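# Fork the loaded pallet into the station seat

## Task

With the fork, bring the pallet and the workpieces on it into the station. The pallet must lie flat on the seat between the two side guides and be pushed all the way in, squarely against the back stop. Every workpiece must still be upright on the pallet. The result only counts if everything stays like this with the robot no longer supporting it.

## Robot and tools

Robot: one six-joint arm in a physics simulation. Its tool is a rigid steel lifting fork with no motor and no sensor. Nothing opens or closes, so no action has a tool number. A load stays on only through the fork's shape, gravity and friction. Joint ranges in rad, base to tip: shoulder pan -3.142 to 3.142, shoulder lift -6.283 to 6.283, elbow 0.000 to 3.142, wrists 1, 2 and 3 each -6.283 to 6.283. The elbow cannot quite reach full extension. The base may sit tilted on the table, and a mounting block or post under it is treated as part of the arm.

Fork geometry: two blades, each 240 mm long, 30 mm wide and 8 mm thick, 110 mm apart, pointing along the tool point's -y axis. The tool point sits between the tines, halfway along them, in the plane of the lifting faces. Blade tips are 120 mm toward -y from it, and the upright legs behind the load are 120 mm toward +y. The lifting faces look along tool -z, so the blades are level when tool +z points straight down. If the tips dip below the heels, the load slides off. A flat block juts about 9 cm from the last joint's axis toward tool -y and turns with the fork. A heavier load makes the tool point sink below its target and tilt. Compare the reported pose with what you sent and command a corrected pose.

Scene frame: origin on the table top directly under the arm base. +z is up, and +y is to the left when facing along +x.

Tool execute_actions. The argument "actions" is a list holding zero or one item. An empty list sends nothing and only reports the state. A move item is {"rows": [[...], ...], "steps": n}. It has 1 to 15 rows, and n is 1 to 15 (default 15). Each control step lasts 1/30 s and uses one row. If there are fewer rows than steps, the last row repeats. A wait item is {"steps": n} with n up to 300. It sends nothing new and returns after n steps, counted from the previous result. An optional "pictures" boolean turns camera images on or off for that result. If the call is rejected, nothing reaches the robot.

Each row is six numbers in [-1, 1]: dx, dy, dz, rx, ry, rz. It is an offset, not an absolute pose, expressed in the tool point's own axes. It is measured from the tool point pose printed in the most recent result that shows it. If no result has shown it yet, it is measured from where the arm is when the action begins. Every row in one action refers to that same base, not to the row before it. Scale: 1.0 equals 0.6 m for dx, dy, dz and 180 degrees for the rotation. rx, ry, rz together form one rotation vector. All-zero rows do not pause the arm: they pull it back to the base pose.

Motion limits: at each step the commanded pose is clamped to at most 100 mm and 16 degrees away from the measured pose. Damped inverse kinematics then drives the joints toward it, favouring position over orientation when both cannot be met. Commands are smoothed, so motion lags about 0.17 s. Joint speed and acceleration are limited, so a long move may stop short. After the last step the arm continues only toward the last clamped pose. Read the new pose and send the remainder next. The simulation keeps running while you compose a reply.

Tool zoom_image: {"camera": one of cam_high, cam_low, cam_wrist, "region": [x0, y0, x1, y1]}. The region is in pixels of that camera's last full image, with (0, 0) at the top left, and spans at most 504 by 504. It returns an enlarged view. All three cameras are 504x504 and arrive in the order cam_high, cam_low, cam_wrist.

Tool finished_scene: {"scene": integer}, the number of the scene in progress. The result reports success and gives the next task, if there is one. Replying without any tool call ends everything.

Reading results: the state line gives end_effector_position (m) and end_effector_quat_wxyz in the scene frame, plus linear (m/s) and angular (rad/s) velocities. The printed position drifts from the truth more at long reach. "pose unreachable" means the clearance check altered or blocked the command. HELD flags each step where all or part of your row was withheld. "Hand target" shows the pose the controller is currently steering toward. "Wrist force" and "Wrist torque" come from a flange sensor, in the tool's own axes. They include contact, load weight and inertia. The fork's own weight is already subtracted. A pressing contact shows as force pointing from the surface back into the arm. The readings have a fixed offset (usually within 4 N), noise (SD up to 2.4 N) and clip near 50 N per axis. "no reading" is normal at the start. MOTOR HOT appears from 70 °C. At 85 °C an OVER-TEMPERATURE FAULT brakes the arm until the motors cool, which can take minutes. Holding a load, even while you think, builds heat.

Avoid: a joint torque at its limit (pan, lift and elbow 142 N m; each wrist 26.6 N m; the held weight counts). Also avoid an outside force of 150 N on the arm, tool or load. Either one freezes the arm for 10 s, drops the rest of the call, and lets the arm yield to the contact. Don't drop, slam or shove things, tip the blades nose-down under load, or knock anything off the table, which fails the task. Loose objects may get a brief push now and then. Move smoothly, and let the pallet rest on its own before ending.

Each tool is called as name([rows], argument=value, ...), one row to a line, values as JSON.

## Session

execute_actions(actions=[])

Scene clock: 0.00 s of 6000.00 s.
end_effector_position=(+1.0905, -0.0861, +0.2725) end_effector_quat_wxyz=(+0.264, +0.025, +0.948, +0.176) end_effector_velocity=(-0.000, +0.000, -0.001) end_effector_angular_velocity=(-0.001, +0.001, +0.000)
Joint positions: [ 0.293 -1.029  0.845 -2.66  -1.644 -1.808]
Joint velocities: [-0.     0.     0.001  0.    -0.001 -0.   ]
Motor temperatures (°C, as the motors report them): [28 26 24 36 30 32]
Wrist force (N, on the end effector, along its own x y z axes, offset not removed): no reading
Wrist torque (N m, same axes, about the end effector's origin, offset not removed): no reading
Hand target: +1.091, -0.086, +0.273; +0.264, +0.025, +0.948, +0.176

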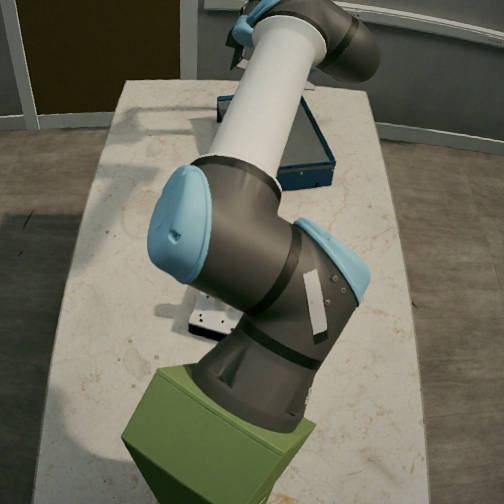

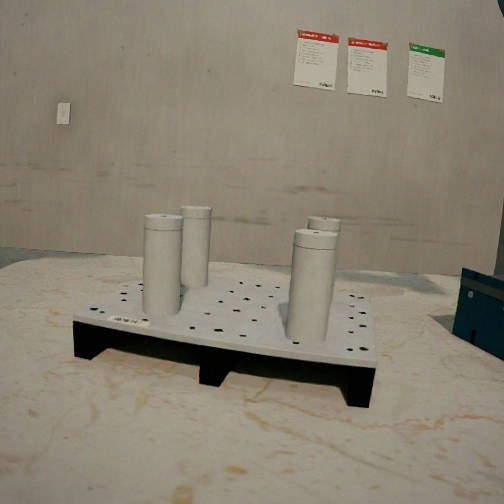

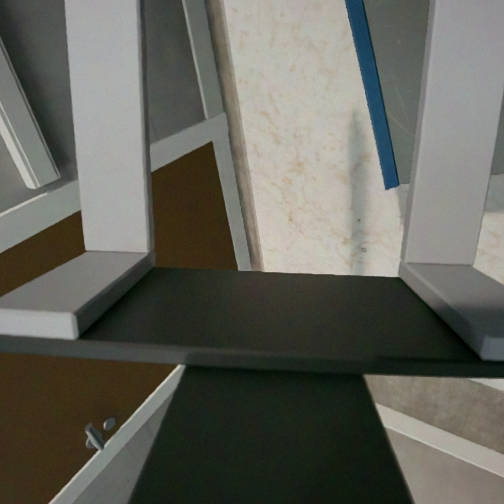

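zoom_image(camera="cam_wrist", region=[60, 170, 170, 280])

zoom_image(camera="cam_wrist", region=[384, 160, 504, 280])

zoom_image(camera="cam_wrist", region=[50, 0, 160, 60])

zoom_image(camera="cam_wrist", region=[340, 0, 450, 60])

zoom_image(camera="cam_high", region=[170, 70, 360, 360])

Region (60, 170, 170, 280) of cam_wrist's 504x504 image, scaled by 4.582, with more detail than that image has.

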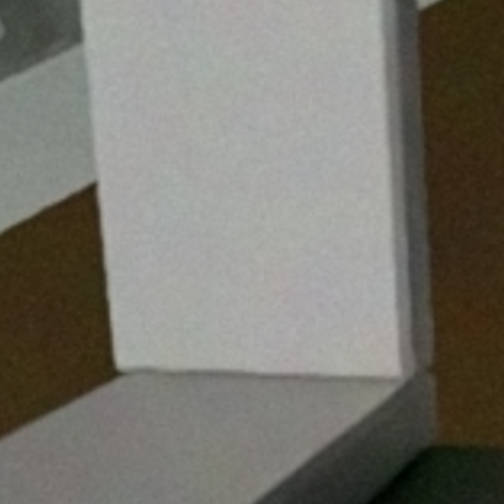

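Region (384, 160, 504, 280) of cam_wrist's 504x504 image, scaled by 4.200, with more detail than that image has.

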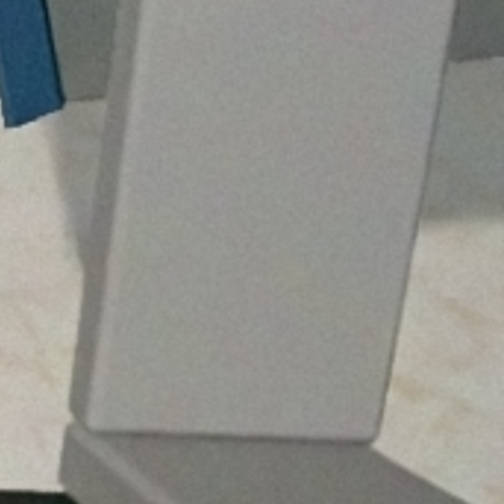

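Region (50, 0, 160, 60) of cam_wrist's 504x504 image, scaled by 4.582, with more detail than that image has; it fills the top 275 rows of this view, and the rest is white.

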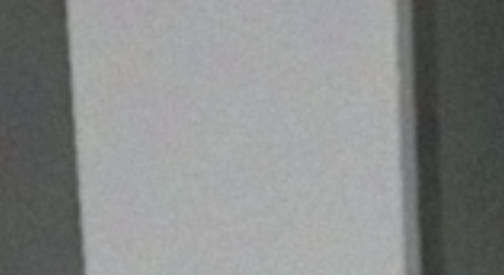

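Region (340, 0, 450, 60) of cam_wrist's 504x504 image, scaled by 4.582, with more detail than that image has; it fills the top 275 rows of this view, and the rest is white.

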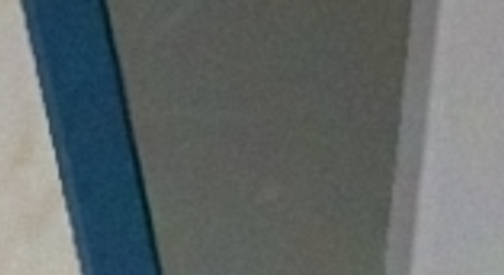

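Region (170, 70, 360, 360) of cam_high's 504x504 image, scaled by 1.738, with more detail than that image has; it fills the left 330 columns of this view, and the rest is white.

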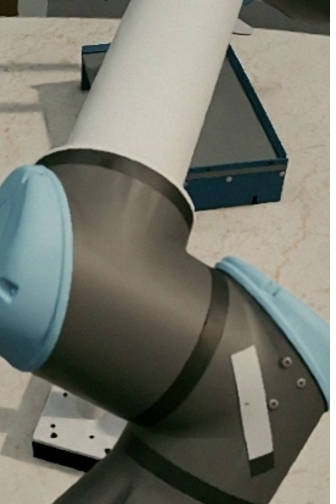

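execute_actions([
  {"rows": [[0.015,0,-0.005,0.006,0.012,-0.006],[0.035,0.001,-0.011,0.015,0.029,-0.014],[0.06,0.001,-0.018,0.025,0.05,-0.024],[0.085,0.002,-0.026,0.036,0.07,-0.034],[0.11,0.002,-0.033,0.046,0.091,-0.044],[0.135,0.003,-0.041,0.056,0.111,-0.054],[0.16,0.004,-0.048,0.067,0.132,-0.064],[0.185,0.004,-0.056,0.077,0.153,-0.074],[0.205,0.005,-0.062,0.086,0.169,-0.082],[0.223,0.005,-0.0675,0.0932,0.1841,-0.0897]], "steps": 15},
], pictures=false)

Scene clock: 9.10 s of 6000.00 s.
end_effector_position=(+0.9798, -0.0769, +0.2440) end_effector_quat_wxyz=(+0.065, -0.102, +0.992, +0.046) end_effector_velocity=(-0.165, +0.003, -0.011) end_effector_angular_velocity=(-0.785, +0.739, +0.482)
Joint positions: [ 0.372 -1.078  1.033 -2.41  -2.047 -1.913]
Joint velocities: [ 0.197  0.125  0.009  0.699 -0.98  -0.   ]
Motor temperatures (°C, as the motors report them): [28 26 24 36 30 32]
Wrist force (N, on the end effector, along its own x y z axes, offset not removed): [0.3 1.0 -0.1]
Wrist torque (N m, same axes, about the end effector's origin, offset not removed): [0.28 0.19 0.14]
Hand target: +0.961, -0.078, +0.244; +0.015, -0.128, +0.992, +0.004
Off the commanded pose: 0.025 m, 9 deg.
Steps of this call (steps 1 to 90: nothing new was sent; then 5.60 s passed at rest; steps 91 to 105: all 15 steps of this action). Readings (end_effector_position):
91: (+1.0905, -0.0861, +0.2725)
92: (+1.0896, -0.0859, +0.2724)
94: (+1.0821, -0.0845, +0.2709)
98: (+1.0478, -0.0813, +0.2610)
105: the state above

execute_actions([
  {"rows": [[0.034,0.004,0.015,0.0241,0.036,-0.013],[0.039,0.003,0.035,0.0241,0.04,-0.012],[0.044,0.002,0.055,0.0241,0.0446,-0.0108],[0.049,0,0.075,0.0241,0.0446,-0.0108],[0.054,-0.001,0.095,0.0241,0.0446,-0.0108],[0.0577,-0.0017,0.1133,0.0241,0.0446,-0.0108]], "steps": 15},
], pictures=false)

execute_actions([
  {"steps": 12},
])

zoom_image(camera="cam_wrist", region=[404, 170, 504, 270])

zoom_image(camera="cam_wrist", region=[0, 170, 100, 270])

zoom_image(camera="cam_wrist", region=[0, 0, 100, 100])

Scene clock: 11.40 s of 6000.00 s.
end_effector_position=(+0.9541, -0.0776, +0.1748) end_effector_quat_wxyz=(+0.000, -0.119, +0.993, -0.000) end_effector_velocity=(+0.005, +0.002, -0.027) end_effector_angular_velocity=(-0.001, +0.006, -0.000)
Joint positions: [ 0.343 -0.959  0.974 -2.357 -2.143 -1.908]
Joint velocities: [-0.017  0.056 -0.057  0.001  0.01  -0.01 ]
Motor temperatures (°C, as the motors report them): [28 26 24 36 30 32]
Wrist force (N, on the end effector, along its own x y z axes, offset not removed): [-0.2 1.1 1.9]
Wrist torque (N m, same axes, about the end effector's origin, offset not removed): [0.49 0.03 0.11]
Hand target: +0.955, -0.078, +0.172; -0.000, -0.119, +0.993, -0.000
Off the commanded pose: 0.003 m, 0 deg.
Steps of this call (steps 1 to 54: nothing new was sent; steps 55 to 69: all 15 steps of this action). Readings (end_effector_position):
55: (+0.9611, -0.0777, +0.2437)
56: (+0.9611, -0.0777, +0.2425)
58: (+0.9600, -0.0779, +0.2331)
62: (+0.9541, -0.0779, +0.1979)
69: the state above

Scene clock: 11.80 s of 6000.00 s.
end_effector_position=(+0.9546, -0.0775, +0.1722) end_effector_quat_wxyz=(-0.000, -0.119, +0.993, -0.000) end_effector_velocity=(+0.000, -0.000, -0.000) end_effector_angular_velocity=(-0.001, +0.000, -0.001)
Joint positions: [ 0.342 -0.954  0.968 -2.358 -2.142 -1.909]
Joint velocities: [-0.     0.001 -0.001  0.    -0.     0.   ]
Motor temperatures (°C, as the motors report them): [28 26 24 36 30 32]
Wrist force (N, on the end effector, along its own x y z axes, offset not removed): [1.2 1.4 0.6]
Wrist torque (N m, same axes, about the end effector's origin, offset not removed): [0.41 -0.25 -0.08]
Hand target: +0.955, -0.078, +0.172; -0.000, -0.119, +0.993, -0.000
Off the commanded pose: 0.000 m, 0 deg.
Steps of this call (steps 1 to 12: nothing new was sent). Readings (end_effector_position):
1: (+0.9542, -0.0776, +0.1741)
2: (+0.9543, -0.0776, +0.1735)
4: (+0.9545, -0.0775, +0.1729)
8: (+0.9546, -0.0775, +0.1724)
12: the state above

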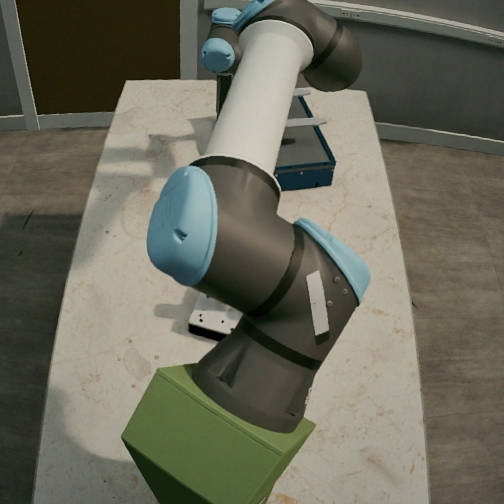

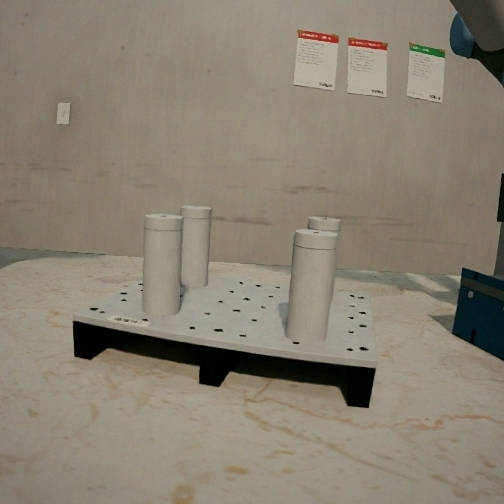

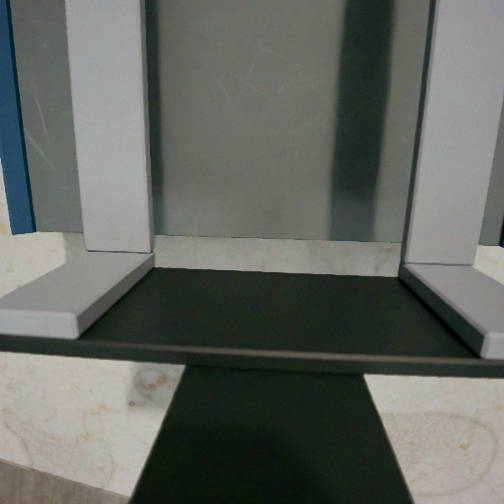

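Region (404, 170, 504, 270) of cam_wrist's 504x504 image, scaled by 5.040, with more detail than that image has.

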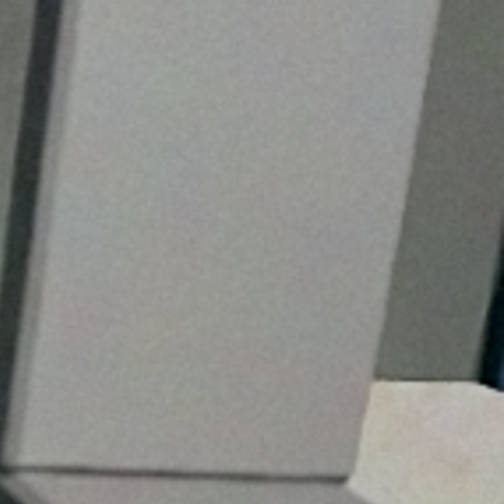

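Region (0, 170, 100, 270) of cam_wrist's 504x504 image, scaled by 5.040, with more detail than that image has.

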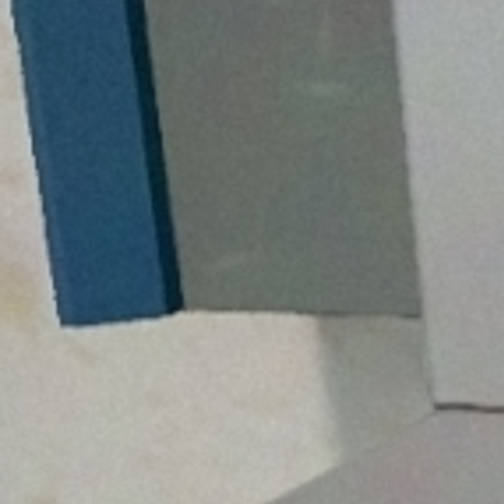

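Region (0, 0, 100, 100) of cam_wrist's 504x504 image, scaled by 5.040, with more detail than that image has.

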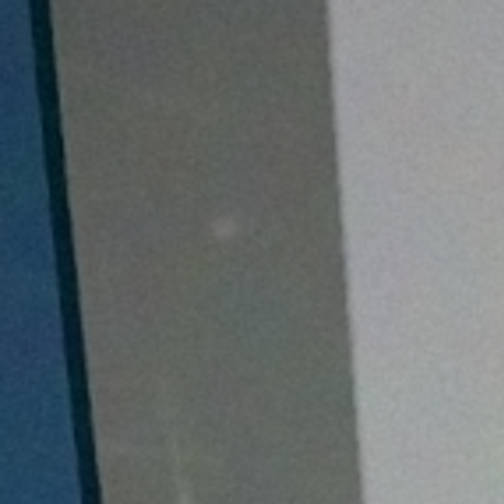

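execute_actions([
  {"rows": [[0.01,0.004,-0.008,0,0,0.002],[0.025,0.011,-0.018,0,0,0.006],[0.045,0.02,-0.03,0,0,0.011],[0.068,0.03,-0.042,0,0,0.017],[0.092,0.04,-0.054,0,0,0.023],[0.116,0.05,-0.066,0,0,0.029],[0.14,0.061,-0.078,0,0,0.035],[0.164,0.071,-0.088,0,0,0.04],[0.188,0.082,-0.097,0,0,0.046],[0.212,0.092,-0.105,0,0,0.052],[0.236,0.103,-0.112,0,0,0.058],[0.26,0.113,-0.118,0,0,0.064],[0.284,0.124,-0.123,0,0,0.07],[0.308,0.134,-0.127,0,0,0.076],[0.332,0.145,-0.13,0,0,0.082]], "steps": 15},
], pictures=false)

execute_actions([
  {"rows": [[0.14,0.033,-0.02,0,0,0.032],[0.165,0.039,-0.02,0,0,0.038],[0.19,0.045,-0.02,0,0,0.044],[0.215,0.051,-0.02,0,0,0.05],[0.24,0.057,-0.02,0,0,0.056],[0.265,0.063,-0.02,0,0,0.062],[0.29,0.069,-0.02,0,0,0.068],[0.315,0.075,-0.02,0,0,0.074],[0.34,0.081,-0.02,0,0,0.08],[0.365,0.087,-0.02,0,0,0.086],[0.39,0.093,-0.02,0,0,0.092],[0.415,0.099,-0.02,0,0,0.098],[0.44,0.105,-0.02,0,0,0.104],[0.465,0.111,-0.02,0,0,0.11],[0.49,0.117,-0.02,0,0,0.116]], "steps": 15},
], pictures=false)

Scene clock: 18.87 s of 6000.00 s.
end_effector_position=(+0.8329, -0.0547, +0.2262) end_effector_quat_wxyz=(-0.009, -0.027, +1.000, -0.003) end_effector_velocity=(-0.401, +0.073, +0.097) end_effector_angular_velocity=(-0.007, +0.043, -0.540)
Joint positions: [ 0.414 -1.152  1.366 -2.5   -2.199 -1.647]
Joint velocities: [ 0.173 -0.486  1.141 -0.501 -0.112  0.736]
Motor temperatures (°C, as the motors report them): [28 26 24 36 30 32]
Wrist force (N, on the end effector, along its own x y z axes, offset not removed): [-1.4 2.2 -0.2]
Wrist torque (N m, same axes, about the end effector's origin, offset not removed): [0.52 0.18 0.23]
Hand target: +0.768, -0.043, +0.236; -0.015, +0.012, +1.000, -0.004
Off the commanded pose: 0.097 m, 4 deg; position clipped at the last step of the last action.
Steps of this call (steps 1 to 90: nothing new was sent; then 3.57 s passed at rest; steps 91 to 105: all 15 steps of this action). Readings (end_effector_position):
91: (+0.9546, -0.0775, +0.1721)
92: (+0.9540, -0.0774, +0.1726)
94: (+0.9486, -0.0766, +0.1776)
98: (+0.9185, -0.0709, +0.1955)
105: the state above

Scene clock: 19.37 s of 6000.00 s.
end_effector_position=(+0.6169, -0.0136, +0.2358) end_effector_quat_wxyz=(-0.021, +0.116, +0.993, -0.007) end_effector_velocity=(-0.459, +0.083, +0.008) end_effector_angular_velocity=(-0.014, +0.026, -0.538)
Joint positions: [ 0.472 -1.286  1.879 -2.812 -2.238 -1.285]
Joint velocities: [ 0.11  -0.151  1.009 -0.75  -0.056  0.674]
Motor temperatures (°C, as the motors report them): [28 26 24 36 30 32]
Wrist force (N, on the end effector, along its own x y z axes, offset not removed): [-0.2 0.7 -1.2]
Wrist torque (N m, same axes, about the end effector's origin, offset not removed): [0.01 0.06 0.16]
Hand target: +0.547, -0.003, +0.237; -0.024, +0.155, +0.988, -0.008
Off the commanded pose: 0.083 m, 5 deg.
Steps of this call (steps 1 to 15: all 15 steps of this action). Readings (end_effector_position):
1: (+0.8192, -0.0522, +0.2293)
2: (+0.8054, -0.0494, +0.2309)
4: (+0.7790, -0.0438, +0.2322)
8: (+0.7230, -0.0331, +0.2341)
15: the state above

execute_actions([
  {"rows": [[0.14,-0.012,0,-0.001,0,0.027],[0.165,-0.015,-0.003,-0.003,-0.004,0.03],[0.19,-0.018,-0.006,-0.005,-0.008,0.033],[0.215,-0.02,-0.009,-0.0067,-0.0124,0.0371],[0.238,-0.022,-0.011,-0.0067,-0.0124,0.0371],[0.2545,-0.0243,-0.013,-0.0067,-0.0124,0.0371]], "steps": 15},
], pictures=false)

execute_actions([
  {"steps": 12},
])

zoom_image(camera="cam_wrist", region=[140, 0, 290, 200])

zoom_image(camera="cam_wrist", region=[280, 0, 430, 200])

Scene clock: 21.33 s of 6000.00 s.
end_effector_position=(+0.4689, +0.0067, +0.2494) end_effector_quat_wxyz=(-0.003, +0.174, +0.985, -0.001) end_effector_velocity=(-0.034, +0.007, +0.007) end_effector_angular_velocity=(+0.000, -0.049, -0.007)
Joint positions: [ 0.526 -1.317  2.24  -3.158 -2.264 -1.144]
Joint velocities: [ 0.032  0.02   0.101 -0.164 -0.023 -0.001]
Motor temperatures (°C, as the motors report them): [28 26 24 36 30 32]
Wrist force (N, on the end effector, along its own x y z axes, offset not removed): [1.5 0.8 1.5]
Wrist torque (N m, same axes, about the end effector's origin, offset not removed): [0.60 -0.10 -0.06]
Hand target: +0.465, +0.007, +0.250; -0.000, +0.174, +0.985, -0.000
Off the commanded pose: 0.004 m, 0 deg.
Steps of this call (steps 1 to 44: nothing new was sent; steps 45 to 59: all 15 steps of this action). Readings (end_effector_position):
45: (+0.5470, -0.0025, +0.2375)
46: (+0.5457, -0.0024, +0.2378)
48: (+0.5356, -0.0012, +0.2395)
52: (+0.4964, +0.0033, +0.2444)
59: the state above

Scene clock: 21.73 s of 6000.00 s.
end_effector_position=(+0.4655, +0.0075, +0.2501) end_effector_quat_wxyz=(-0.000, +0.174, +0.985, -0.000) end_effector_velocity=(-0.001, +0.000, -0.000) end_effector_angular_velocity=(+0.001, -0.000, -0.001)
Joint positions: [ 0.529 -1.314  2.251 -3.175 -2.266 -1.145]
Joint velocities: [-0.     0.001  0.002 -0.003  0.001  0.   ]
Motor temperatures (°C, as the motors report them): [28 26 24 36 30 32]
Wrist force (N, on the end effector, along its own x y z axes, offset not removed): [0.0 1.2 0.3]
Wrist torque (N m, same axes, about the end effector's origin, offset not removed): [0.38 -0.02 0.03]
Hand target: +0.465, +0.007, +0.250; -0.000, +0.174, +0.985, -0.000
Off the commanded pose: 0.000 m, 0 deg.
Steps of this call (steps 1 to 12: nothing new was sent). Readings (end_effector_position):
1: (+0.4679, +0.0070, +0.2496)
2: (+0.4672, +0.0071, +0.2497)
4: (+0.4663, +0.0073, +0.2499)
8: (+0.4657, +0.0074, +0.2500)
12: the state above

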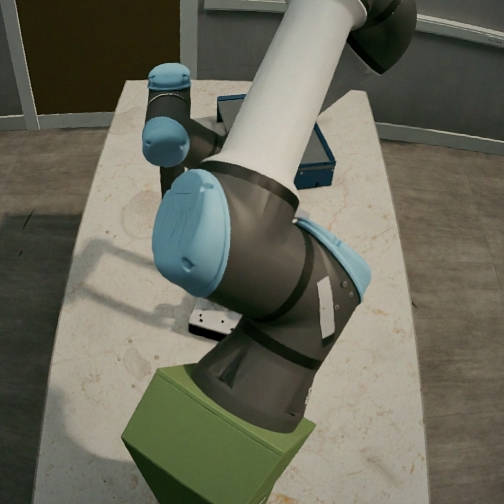

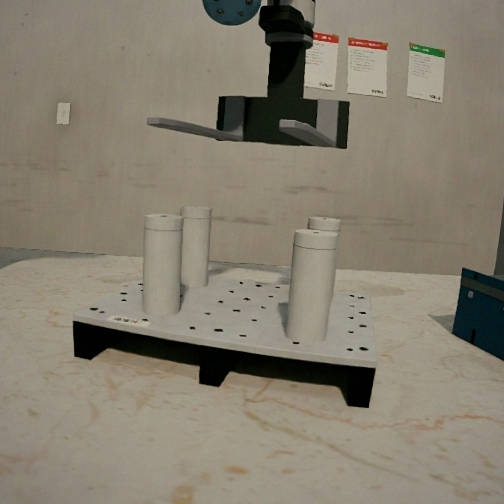

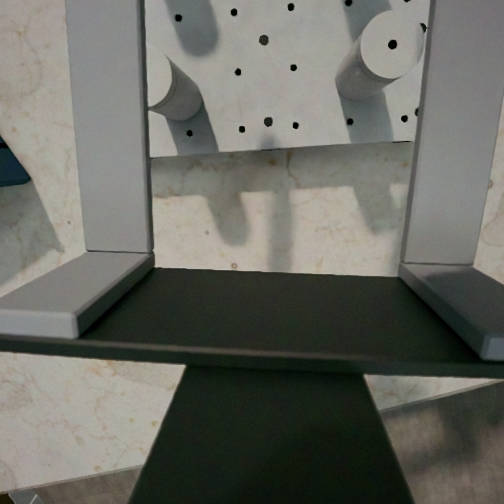

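Region (140, 0, 290, 200) of cam_wrist's 504x504 image, scaled by 2.520, with more detail than that image has; it fills the left 378 columns of this view, and the rest is white.

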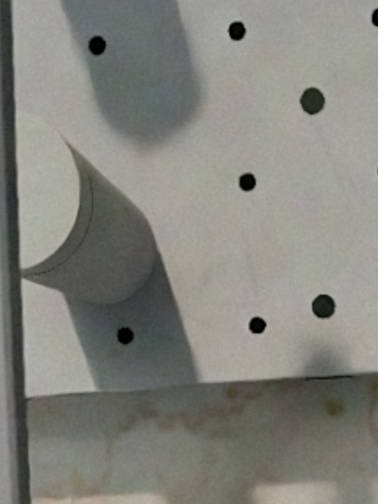

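Region (280, 0, 430, 200) of cam_wrist's 504x504 image, scaled by 2.520, with more detail than that image has; it fills the left 378 columns of this view, and the rest is white.

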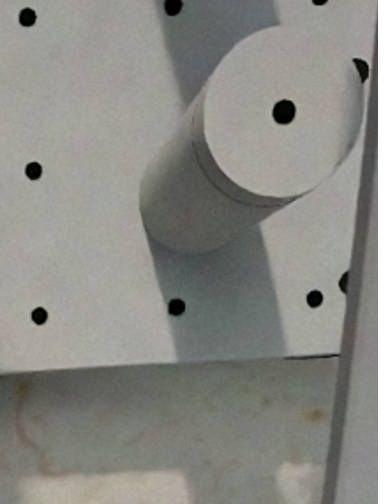

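execute_actions([
  {"rows": [[0,0.012,0.004,0,0,-0.001],[0.001,0.03,0.01,0,0,-0.003],[0.002,0.053,0.017,0,0,-0.005],[0.002,0.079,0.025,0,0,-0.007],[0.003,0.105,0.033,0,0,-0.009],[0.004,0.131,0.041,0,0,-0.011],[0.005,0.157,0.049,0,0,-0.013],[0.005,0.183,0.057,0,0,-0.015],[0.006,0.209,0.065,0,0,-0.017],[0.007,0.235,0.073,0,0,-0.019],[0.008,0.261,0.081,0,0,-0.021],[0.008,0.287,0.089,0,0,-0.023],[0.009,0.313,0.097,0,0,-0.025],[0.01,0.339,0.105,0,0,-0.027],[0.0105,0.365,0.113,0,0,-0.028]], "steps": 15},
], pictures=false)

execute_actions([
  {"steps": 8},
], pictures=false)

Scene clock: 27.80 s of 6000.00 s.
end_effector_position=(+0.5030, +0.1456, +0.2131) end_effector_quat_wxyz=(+0.002, +0.139, +0.990, +0.010) end_effector_velocity=(+0.116, +0.415, -0.120) end_effector_angular_velocity=(+0.045, -0.023, +0.205)
Joint positions: [ 0.682 -0.997  1.949 -3.094 -2.337 -1.059]
Joint velocities: [ 0.349  0.913 -1.044  0.372 -0.147  0.174]
Motor temperatures (°C, as the motors report them): [28 26 24 36 30 32]
Wrist force (N, on the end effector, along its own x y z axes, offset not removed): [-0.4 0.4 -0.7]
Wrist torque (N m, same axes, about the end effector's origin, offset not removed): [0.08 0.09 0.17]
Hand target: +0.521, +0.208, +0.195; +0.005, +0.127, +0.992, +0.014
Off the commanded pose: 0.083 m, 2 deg.
Steps of this call (steps 1 to 90: nothing new was sent; then 2.57 s passed at rest; steps 91 to 105: all 15 steps of this action). Readings (end_effector_position):
91: (+0.4655, +0.0075, +0.2501)
92: (+0.4658, +0.0083, +0.2498)
94: (+0.4682, +0.0154, +0.2479)
98: (+0.4783, +0.0524, +0.2384)
105: the state above

Scene clock: 28.07 s of 6000.00 s.
end_effector_position=(+0.5176, +0.1952, +0.1982) end_effector_quat_wxyz=(+0.004, +0.129, +0.992, +0.013) end_effector_velocity=(-0.001, -0.002, +0.000) end_effector_angular_velocity=(-0.002, +0.001, -0.000)
Joint positions: [ 0.719 -0.888  1.816 -3.046 -2.353 -1.039]
Joint velocities: [-0.001 -0.003  0.003  0.001 -0.001  0.001]
Motor temperatures (°C, as the motors report them): [28 26 24 36 30 32]
Wrist force (N, on the end effector, along its own x y z axes, offset not removed): [5.9 4.1 3.1]
Wrist torque (N m, same axes, about the end effector's origin, offset not removed): [0.75 -0.33 -0.50]
Hand target: +0.518, +0.195, +0.198; +0.004, +0.129, +0.991, +0.013
Off the commanded pose: 0.031 m, 2 deg.
previous command not reached: its pose would have brought two parts of the arm too close to each other.
Steps of this call (steps 1 to 8: nothing new was sent). Readings (end_effector_position):
1: (+0.5069, +0.1596, +0.2090)
2: (+0.5108, +0.1725, +0.2050)
4: (+0.5162, +0.1900, +0.1998)
8: the state above

execute_actions(actions=[])

Scene clock: 28.77 s of 6000.00 s.
end_effector_position=(+0.5177, +0.1952, +0.1982) end_effector_quat_wxyz=(+0.004, +0.129, +0.991, +0.013) end_effector_velocity=(+0.000, +0.000, -0.000) end_effector_angular_velocity=(+0.001, -0.000, -0.000)
Joint positions: [ 0.719 -0.888  1.816 -3.047 -2.352 -1.039]
Joint velocities: [ 0.     0.    -0.    -0.     0.001 -0.   ]
Motor temperatures (°C, as the motors report them): [28 26 24 36 30 32]
Wrist force (N, on the end effector, along its own x y z axes, offset not removed): [-0.1 1.2 -1.2]
Wrist torque (N m, same axes, about the end effector's origin, offset not removed): [0.12 0.02 0.08]
Hand target: +0.518, +0.195, +0.198; +0.004, +0.129, +0.991, +0.013
Off the commanded pose: 0.031 m, 2 deg.
Steps of this call (steps 1 to 21: nothing new was sent). Readings (end_effector_position):
1: (+0.5176, +0.1952, +0.1982)
2: (+0.5176, +0.1952, +0.1982)
4: (+0.5176, +0.1952, +0.1982)
8: (+0.5177, +0.1952, +0.1982)
21: the state above

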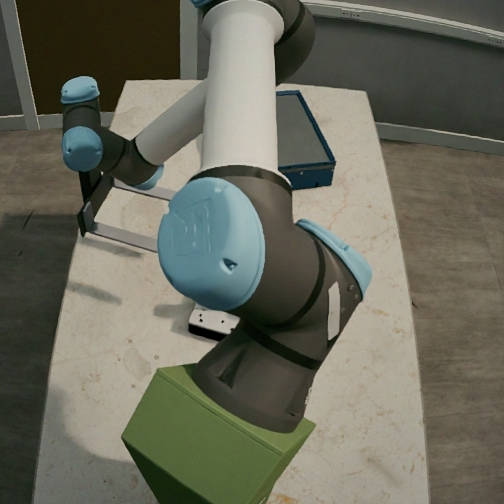

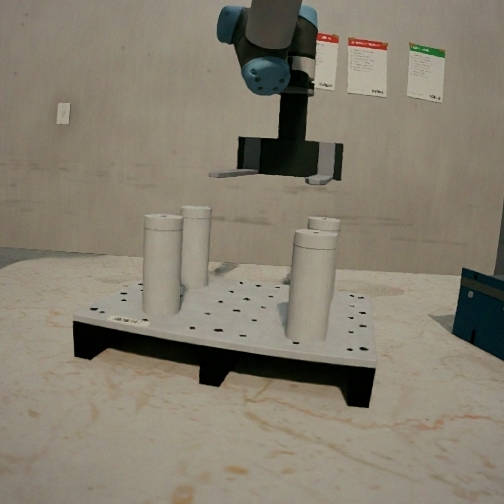

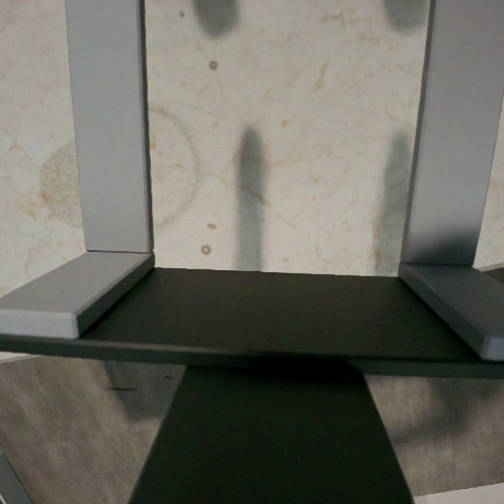

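execute_actions([
  {"rows": [[-0.002,0,0.006,0,0,0],[-0.004,0,0.016,0,0,0],[-0.007,-0.001,0.03,0,0,0],[-0.01,-0.001,0.046,0,0,0],[-0.013,-0.001,0.063,0,0,0],[-0.015,0,0.08,0.001,0,0],[-0.0172,0.002,0.097,0.002,0,0],[-0.0172,0.004,0.114,0.003,0.0005,0],[-0.0172,0.007,0.131,0.004,0.0005,0],[-0.0172,0.01,0.148,0.005,0.001,0.0005],[-0.0172,0.013,0.165,0.006,0.001,0.0005],[-0.0172,0.015,0.18,0.007,0.0015,0.001],[-0.0172,0.017,0.193,0.008,0.0015,0.001],[-0.0172,0.017,0.203,0.0085,0.0015,0.001],[-0.0172,0.017,0.21,0.0085,0.0015,0.001]], "steps": 15},
], pictures=false)

execute_actions([
  {"steps": 10},
], pictures=false)

Scene clock: 31.57 s of 6000.00 s.
end_effector_position=(+0.5198, +0.1951, +0.1793) end_effector_quat_wxyz=(+0.003, +0.130, +0.991, +0.012) end_effector_velocity=(+0.003, +0.003, -0.101) end_effector_angular_velocity=(-0.023, +0.024, -0.005)
Joint positions: [ 0.696 -0.856  1.795 -3.072 -2.342 -1.063]
Joint velocities: [-0.118  0.182 -0.12  -0.119  0.046 -0.106]
Motor temperatures (°C, as the motors report them): [28 26 24 36 30 32]
Wrist force (N, on the end effector, along its own x y z axes, offset not removed): [0.1 0.7 -1.3]
Wrist torque (N m, same axes, about the end effector's origin, offset not removed): [0.12 -0.02 0.12]
Hand target: +0.520, +0.196, +0.164; +0.001, +0.130, +0.991, +0.010
Off the commanded pose: 0.108 m, 1 deg; position clipped at the last step of the last action.
Steps of this call (steps 1 to 69: nothing new was sent; steps 70 to 84: all 15 steps of this action). Readings (end_effector_position):
70: (+0.5177, +0.1952, +0.1982)
71: (+0.5177, +0.1952, +0.1982)
73: (+0.5178, +0.1950, +0.1978)
77: (+0.5184, +0.1949, +0.1951)
84: the state above

Scene clock: 31.90 s of 6000.00 s.
end_effector_position=(+0.5213, +0.1969, +0.1418) end_effector_quat_wxyz=(-0.000, +0.131, +0.991, +0.007) end_effector_velocity=(+0.006, +0.007, -0.112) end_effector_angular_velocity=(-0.026, +0.017, -0.003)
Joint positions: [ 0.654 -0.787  1.745 -3.113 -2.326 -1.101]
Joint velocities: [-0.119  0.214 -0.169 -0.108  0.044 -0.112]
Motor temperatures (°C, as the motors report them): [28 26 24 36 30 32]
Wrist force (N, on the end effector, along its own x y z axes, offset not removed): [-0.3 2.5 0.7]
Wrist torque (N m, same axes, about the end effector's origin, offset not removed): [0.66 0.03 0.17]
Hand target: +0.522, +0.198, +0.126; -0.001, +0.131, +0.991, +0.005
Off the commanded pose: 0.071 m, 1 deg; position clipped at the last step of the last action.
Steps of this call (steps 1 to 10: nothing new was sent). Readings (end_effector_position):
1: (+0.5199, +0.1952, +0.1758)
2: (+0.5200, +0.1953, +0.1722)
4: (+0.5203, +0.1956, +0.1647)
8: (+0.5209, +0.1964, +0.1494)
10: the state above

execute_actions([
  {"steps": 15},
], pictures=false)

Scene clock: 32.40 s of 6000.00 s.
end_effector_position=(+0.5282, +0.2030, +0.0915) end_effector_quat_wxyz=(-0.001, +0.131, +0.991, +0.001) end_effector_velocity=(+0.018, +0.014, -0.070) end_effector_angular_velocity=(-0.018, -0.003, +0.003)
Joint positions: [ 0.605 -0.686  1.649 -3.15  -2.309 -1.151]
Joint velocities: [-0.058  0.152 -0.174 -0.021  0.016 -0.067]
Motor temperatures (°C, as the motors report them): [28 26 24 36 30 32]
Wrist force (N, on the end effector, along its own x y z axes, offset not removed): [0.4 1.2 1.9]
Wrist torque (N m, same axes, about the end effector's origin, offset not removed): [0.57 -0.04 -0.06]
Hand target: +0.530, +0.205, +0.084; -0.000, +0.131, +0.991, +0.000
Off the commanded pose: 0.019 m, 0 deg; position clipped at the last step of the last action.
Steps of this call (steps 1 to 15: nothing new was sent). Readings (end_effector_position):
1: (+0.5215, +0.1971, +0.1381)
2: (+0.5218, +0.1974, +0.1343)
4: (+0.5225, +0.1981, +0.1268)
8: (+0.5242, +0.1996, +0.1126)
15: the state above

execute_actions([
  {"rows": [[-0.003,0.004,0.022,0.0006,-0.0007,0],[-0.004,0.005,0.034,0.0006,-0.0007,0],[-0.005,0.0057,0.048,0.0006,-0.0007,0],[-0.0052,0.0057,0.062,0.0006,-0.0007,0],[-0.0052,0.0057,0.075,0.0006,-0.0007,0],[-0.0052,0.0057,0.087,0.0006,-0.0007,0],[-0.0052,0.0057,0.097,0.0006,-0.0007,0],[-0.0052,0.0057,0.1058,0.0006,-0.0007,0]], "steps": 15},
], pictures=false)

execute_actions([
  {"steps": 10},
])

Scene clock: 33.97 s of 6000.00 s.
end_effector_position=(+0.5315, +0.2054, +0.0313) end_effector_quat_wxyz=(+0.000, +0.131, +0.991, +0.000) end_effector_velocity=(+0.004, +0.003, -0.032) end_effector_angular_velocity=(-0.002, -0.003, +0.001)
Joint positions: [ 0.546 -0.576  1.546 -3.199 -2.276 -1.215]
Joint velocities: [-0.028  0.062 -0.07  -0.015  0.015 -0.031]
Motor temperatures (°C, as the motors report them): [28 26 24 36 30 32]
Wrist force (N, on the end effector, along its own x y z axes, offset not removed): [-0.6 0.7 1.4]
Wrist torque (N m, same axes, about the end effector's origin, offset not removed): [0.36 0.14 0.10]
Hand target: +0.532, +0.206, +0.028; +0.000, +0.131, +0.991, +0.000
Off the commanded pose: 0.003 m, 0 deg.
Steps of this call (steps 1 to 32: nothing new was sent; steps 33 to 47: all 15 steps of this action). Readings (end_effector_position):
33: (+0.5301, +0.2045, +0.0841)
34: (+0.5302, +0.2046, +0.0833)
36: (+0.5306, +0.2048, +0.0778)
40: (+0.5309, +0.2047, +0.0554)
47: the state above

Scene clock: 34.30 s of 6000.00 s.
end_effector_position=(+0.5319, +0.2058, +0.0282) end_effector_quat_wxyz=(+0.000, +0.131, +0.991, +0.000) end_effector_velocity=(+0.000, -0.000, -0.001) end_effector_angular_velocity=(-0.001, +0.000, +0.001)
Joint positions: [ 0.544 -0.57   1.539 -3.2   -2.274 -1.218]
Joint velocities: [-0.001  0.002 -0.003  0.    -0.001 -0.002]
Motor temperatures (°C, as the motors report them): [28 26 24 36 30 32]
Wrist force (N, on the end effector, along its own x y z axes, offset not removed): [-0.6 1.6 0.0]
Wrist torque (N m, same axes, about the end effector's origin, offset not removed): [0.36 0.06 0.10]
Hand target: +0.532, +0.206, +0.028; +0.000, +0.131, +0.991, +0.000
Off the commanded pose: 0.000 m, 0 deg.
Steps of this call (steps 1 to 10: nothing new was sent). Readings (end_effector_position):
1: (+0.5316, +0.2055, +0.0304)
2: (+0.5317, +0.2056, +0.0297)
4: (+0.5318, +0.2057, +0.0289)
8: (+0.5319, +0.2058, +0.0283)
10: the state above

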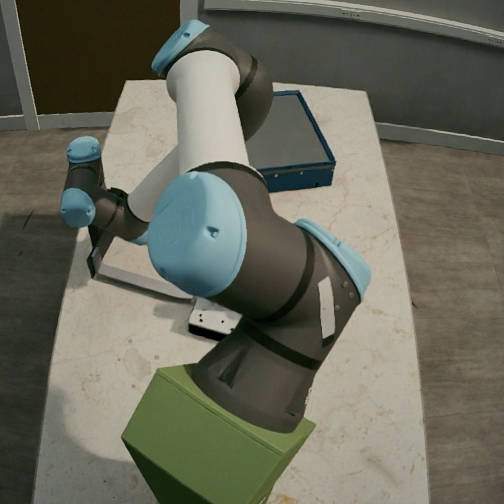

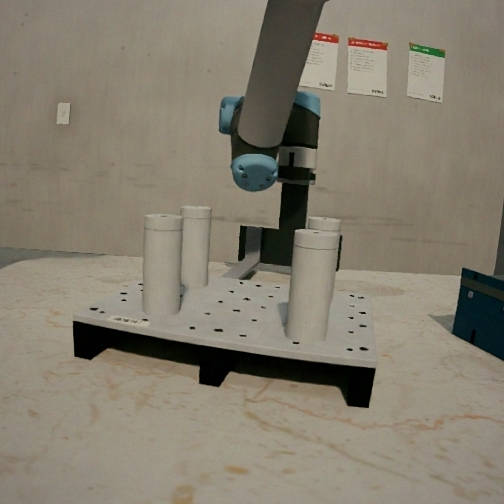

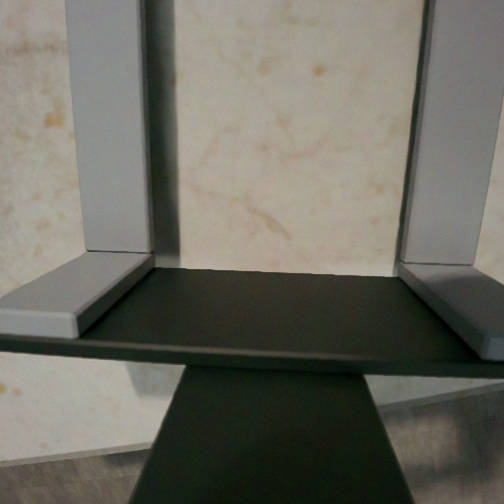

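execute_actions([
  {"rows": [[0,-0.005,0,0,0,0],[0,-0.013,0,0,0,0],[0,-0.024,0,0,0,0],[0,-0.037,0,0,0,0],[0,-0.05,0,0,0,0],[0,-0.063,0,0,0,0],[0,-0.077,0,0,0,0],[0,-0.091,0,0,0,0],[0,-0.105,0,0,0,0],[0,-0.119,0,0,0,0],[0,-0.133,0,0,0,0],[0,-0.147,0,0,0,0],[0,-0.16,0,0,0,0],[0,-0.172,0,0,0,0],[0,-0.183,0,0,0,0]], "steps": 15},
], pictures=false)

execute_actions([
  {"steps": 12},
])

Scene clock: 35.87 s of 6000.00 s.
end_effector_position=(+0.5126, +0.1321, +0.0278) end_effector_quat_wxyz=(-0.002, +0.133, +0.991, -0.003) end_effector_velocity=(-0.063, -0.223, +0.001) end_effector_angular_velocity=(-0.009, +0.012, -0.002)
Joint positions: [ 0.454 -0.668  1.723 -3.336 -2.223 -1.3  ]
Joint velocities: [-0.293 -0.291  0.538 -0.403  0.182 -0.268]
Motor temperatures (°C, as the motors report them): [28 26 24 36 30 32]
Wrist force (N, on the end effector, along its own x y z axes, offset not removed): [-1.0 0.1 -0.5]
Wrist torque (N m, same axes, about the end effector's origin, offset not removed): [0.08 0.13 0.19]
Hand target: +0.503, +0.102, +0.028; -0.002, +0.132, +0.991, -0.003
Off the commanded pose: 0.034 m, 0 deg.
Steps of this call (steps 1 to 32: nothing new was sent; steps 33 to 47: all 15 steps of this action). Readings (end_effector_position):
33: (+0.5320, +0.2058, +0.0281)
34: (+0.5318, +0.2054, +0.0280)
36: (+0.5310, +0.2020, +0.0280)
40: (+0.5263, +0.1829, +0.0278)
47: the state above

Scene clock: 36.27 s of 6000.00 s.
end_effector_position=(+0.5034, +0.1022, +0.0284) end_effector_quat_wxyz=(-0.002, +0.132, +0.991, -0.003) end_effector_velocity=(-0.003, -0.006, +0.000) end_effector_angular_velocity=(-0.001, +0.001, +0.001)
Joint positions: [ 0.414 -0.707  1.796 -3.391 -2.197 -1.338]
Joint velocities: [-0.008 -0.007  0.015 -0.011  0.004 -0.007]
Motor temperatures (°C, as the motors report them): [28 26 24 36 30 32]
Wrist force (N, on the end effector, along its own x y z axes, offset not removed): [0.6 0.9 0.5]
Wrist torque (N m, same axes, about the end effector's origin, offset not removed): [0.36 -0.11 -0.01]
Hand target: +0.503, +0.102, +0.028; -0.002, +0.132, +0.991, -0.003
Off the commanded pose: 0.003 m, 0 deg.
Steps of this call (steps 1 to 12: nothing new was sent). Readings (end_effector_position):
1: (+0.5105, +0.1247, +0.0278)
2: (+0.5086, +0.1183, +0.0279)
4: (+0.5060, +0.1101, +0.0281)
8: (+0.5040, +0.1038, +0.0284)
12: the state above

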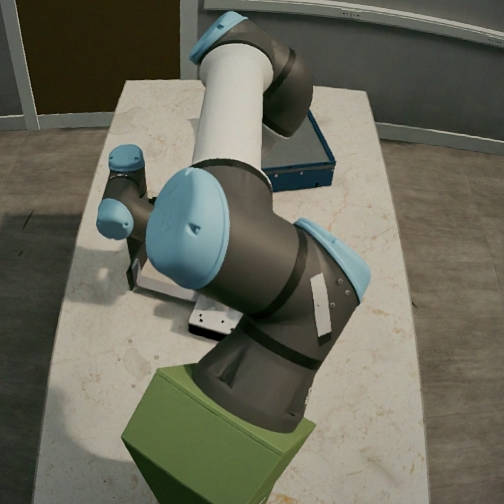

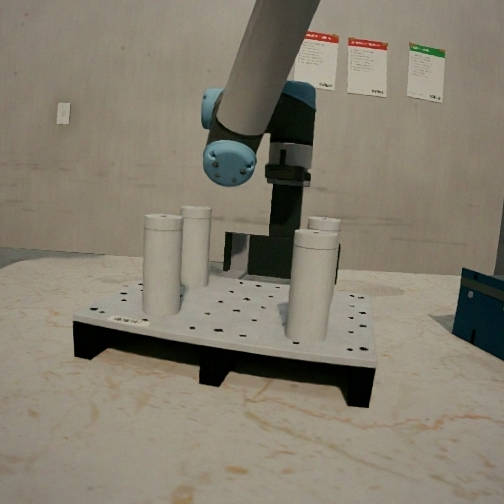

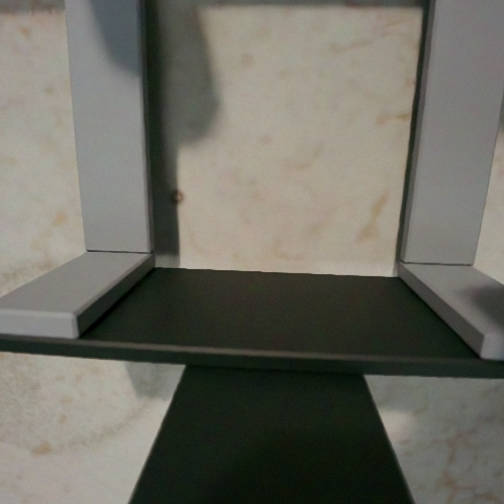

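execute_actions([
  {"rows": [[0,-0.008,-0.001,-0.001,-0.0005,-0.0005],[0,-0.018,-0.001,-0.0021,-0.001,-0.001],[0,-0.031,-0.001,-0.0021,-0.001,-0.001],[0,-0.046,-0.001,-0.0021,-0.001,-0.001],[0,-0.061,-0.001,-0.0021,-0.001,-0.001],[0,-0.076,-0.001,-0.0021,-0.001,-0.001],[0,-0.091,-0.001,-0.0021,-0.001,-0.001],[0,-0.106,-0.001,-0.0021,-0.001,-0.001],[0,-0.121,-0.001,-0.0021,-0.001,-0.001],[0,-0.136,-0.001,-0.0021,-0.001,-0.001],[0,-0.151,-0.001,-0.0021,-0.001,-0.001],[0,-0.166,-0.001,-0.0021,-0.001,-0.001],[0,-0.18,-0.001,-0.0021,-0.001,-0.001],[0,-0.193,-0.001,-0.0021,-0.001,-0.001],[0,-0.2045,-0.001,-0.0021,-0.001,-0.001]], "steps": 15},
], pictures=false)

execute_actions([
  {"steps": 15},
])

zoom_image(camera="cam_wrist", region=[40, 60, 260, 220])

zoom_image(camera="cam_wrist", region=[284, 60, 504, 220])

Scene clock: 38.27 s of 6000.00 s.
end_effector_position=(+0.4807, +0.0190, +0.0300) end_effector_quat_wxyz=(-0.002, +0.132, +0.991, -0.004) end_effector_velocity=(-0.069, -0.240, +0.004) end_effector_angular_velocity=(-0.009, +0.008, -0.003)
Joint positions: [ 0.286 -0.81   1.975 -3.528 -2.11  -1.449]
Joint velocities: [-0.406 -0.285  0.471 -0.348  0.28  -0.325]
Motor temperatures (°C, as the motors report them): [28 26 24 36 30 32]
Wrist force (N, on the end effector, along its own x y z axes, offset not removed): [0.2 1.2 1.6]
Wrist torque (N m, same axes, about the end effector's origin, offset not removed): [0.54 -0.07 0.14]
Hand target: +0.471, -0.014, +0.031; -0.002, +0.132, +0.991, -0.004
Off the commanded pose: 0.036 m, 0 deg.
Steps of this call (steps 1 to 45: nothing new was sent; steps 46 to 60: all 15 steps of this action). Readings (end_effector_position):
46: (+0.5032, +0.1016, +0.0285)
47: (+0.5031, +0.1011, +0.0285)
49: (+0.5021, +0.0967, +0.0288)
53: (+0.4962, +0.0744, +0.0292)
60: the state above

Scene clock: 38.77 s of 6000.00 s.
end_effector_position=(+0.4710, -0.0135, +0.0310) end_effector_quat_wxyz=(-0.002, +0.132, +0.991, -0.004) end_effector_velocity=(-0.001, -0.003, +0.000) end_effector_angular_velocity=(-0.002, +0.001, -0.000)
Joint positions: [ 0.229 -0.849  2.039 -3.576 -2.069 -1.495]
Joint velocities: [-0.005 -0.003  0.005 -0.003  0.002 -0.003]
Motor temperatures (°C, as the motors report them): [28 26 24 36 30 32]
Wrist force (N, on the end effector, along its own x y z axes, offset not removed): [-0.8 2.2 0.5]
Wrist torque (N m, same axes, about the end effector's origin, offset not removed): [0.61 0.09 0.20]
Hand target: +0.471, -0.014, +0.031; -0.002, +0.132, +0.991, -0.004
Off the commanded pose: 0.003 m, 1 deg.
Steps of this call (steps 1 to 15: nothing new was sent). Readings (end_effector_position):
1: (+0.4785, +0.0111, +0.0301)
2: (+0.4764, +0.0041, +0.0303)
4: (+0.4737, -0.0047, +0.0305)
8: (+0.4716, -0.0114, +0.0309)
15: the state above

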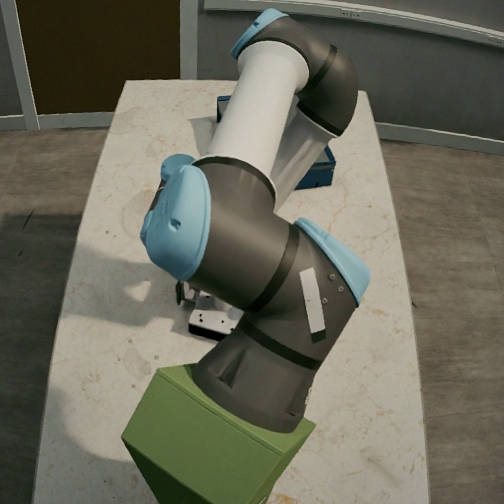

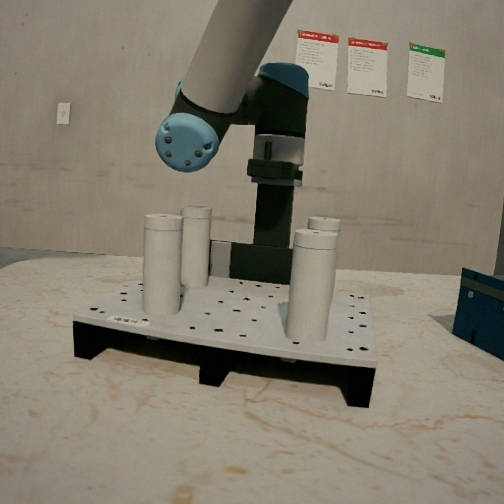

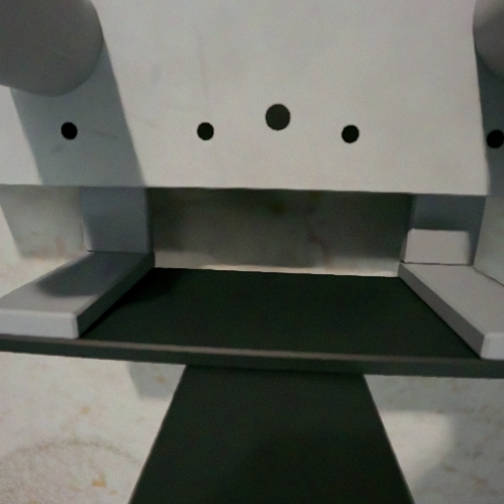

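Region (40, 60, 260, 220) of cam_wrist's 504x504 image, scaled by 2.291, with more detail than that image has; it fills the top 367 rows of this view, and the rest is white.

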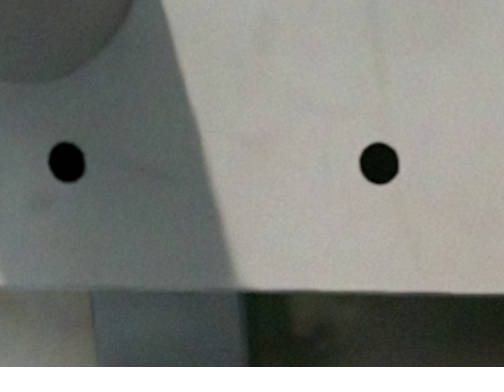

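Region (284, 60, 504, 220) of cam_wrist's 504x504 image, scaled by 2.291, with more detail than that image has; it fills the top 367 rows of this view, and the rest is white.

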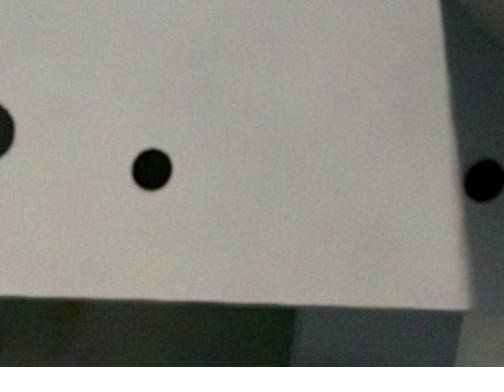

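execute_actions(actions=[])

Scene clock: 42.03 s of 6000.00 s.
end_effector_position=(+0.4709, -0.0137, +0.0310) end_effector_quat_wxyz=(-0.002, +0.132, +0.991, -0.004) end_effector_velocity=(-0.000, -0.000, -0.000) end_effector_angular_velocity=(+0.000, +0.000, +0.000)
Joint positions: [ 0.229 -0.849  2.039 -3.576 -2.069 -1.495]
Joint velocities: [-0.001  0.     0.    -0.     0.001 -0.   ]
Motor temperatures (°C, as the motors report them): [28 26 24 36 30 32]
Wrist force (N, on the end effector, along its own x y z axes, offset not removed): [0.5 1.2 -0.5]
Wrist torque (N m, same axes, about the end effector's origin, offset not removed): [0.24 -0.03 -0.02]
Hand target: +0.471, -0.014, +0.031; -0.002, +0.132, +0.991, -0.004
Off the commanded pose: 0.003 m, 1 deg.
Steps of this call (steps 1 to 90: nothing new was sent; then 0.27 s passed at rest). Readings (end_effector_position):
1: (+0.4709, -0.0135, +0.0310)
2: (+0.4709, -0.0136, +0.0310)
4: (+0.4709, -0.0136, +0.0310)
8: (+0.4709, -0.0137, +0.0310)
90: the state above

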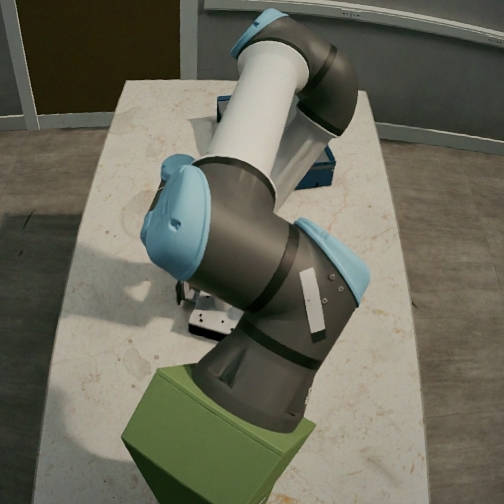

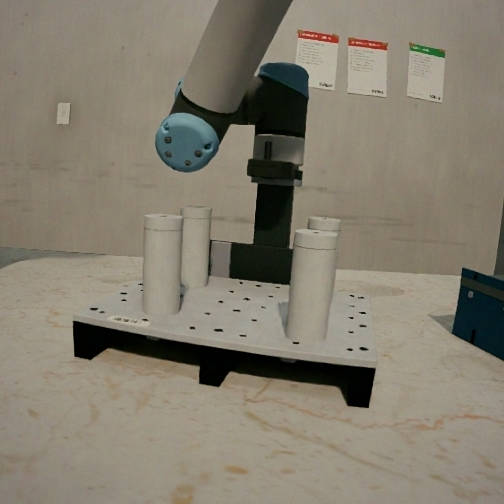

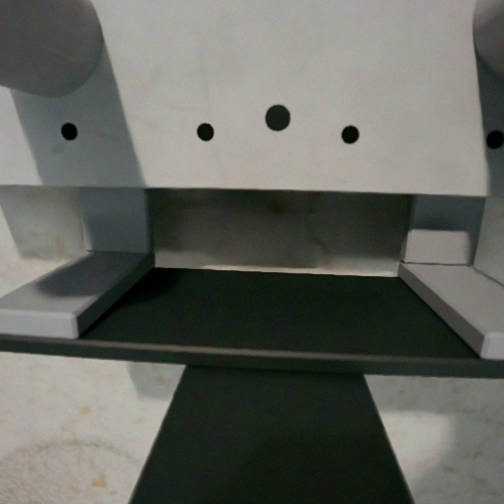

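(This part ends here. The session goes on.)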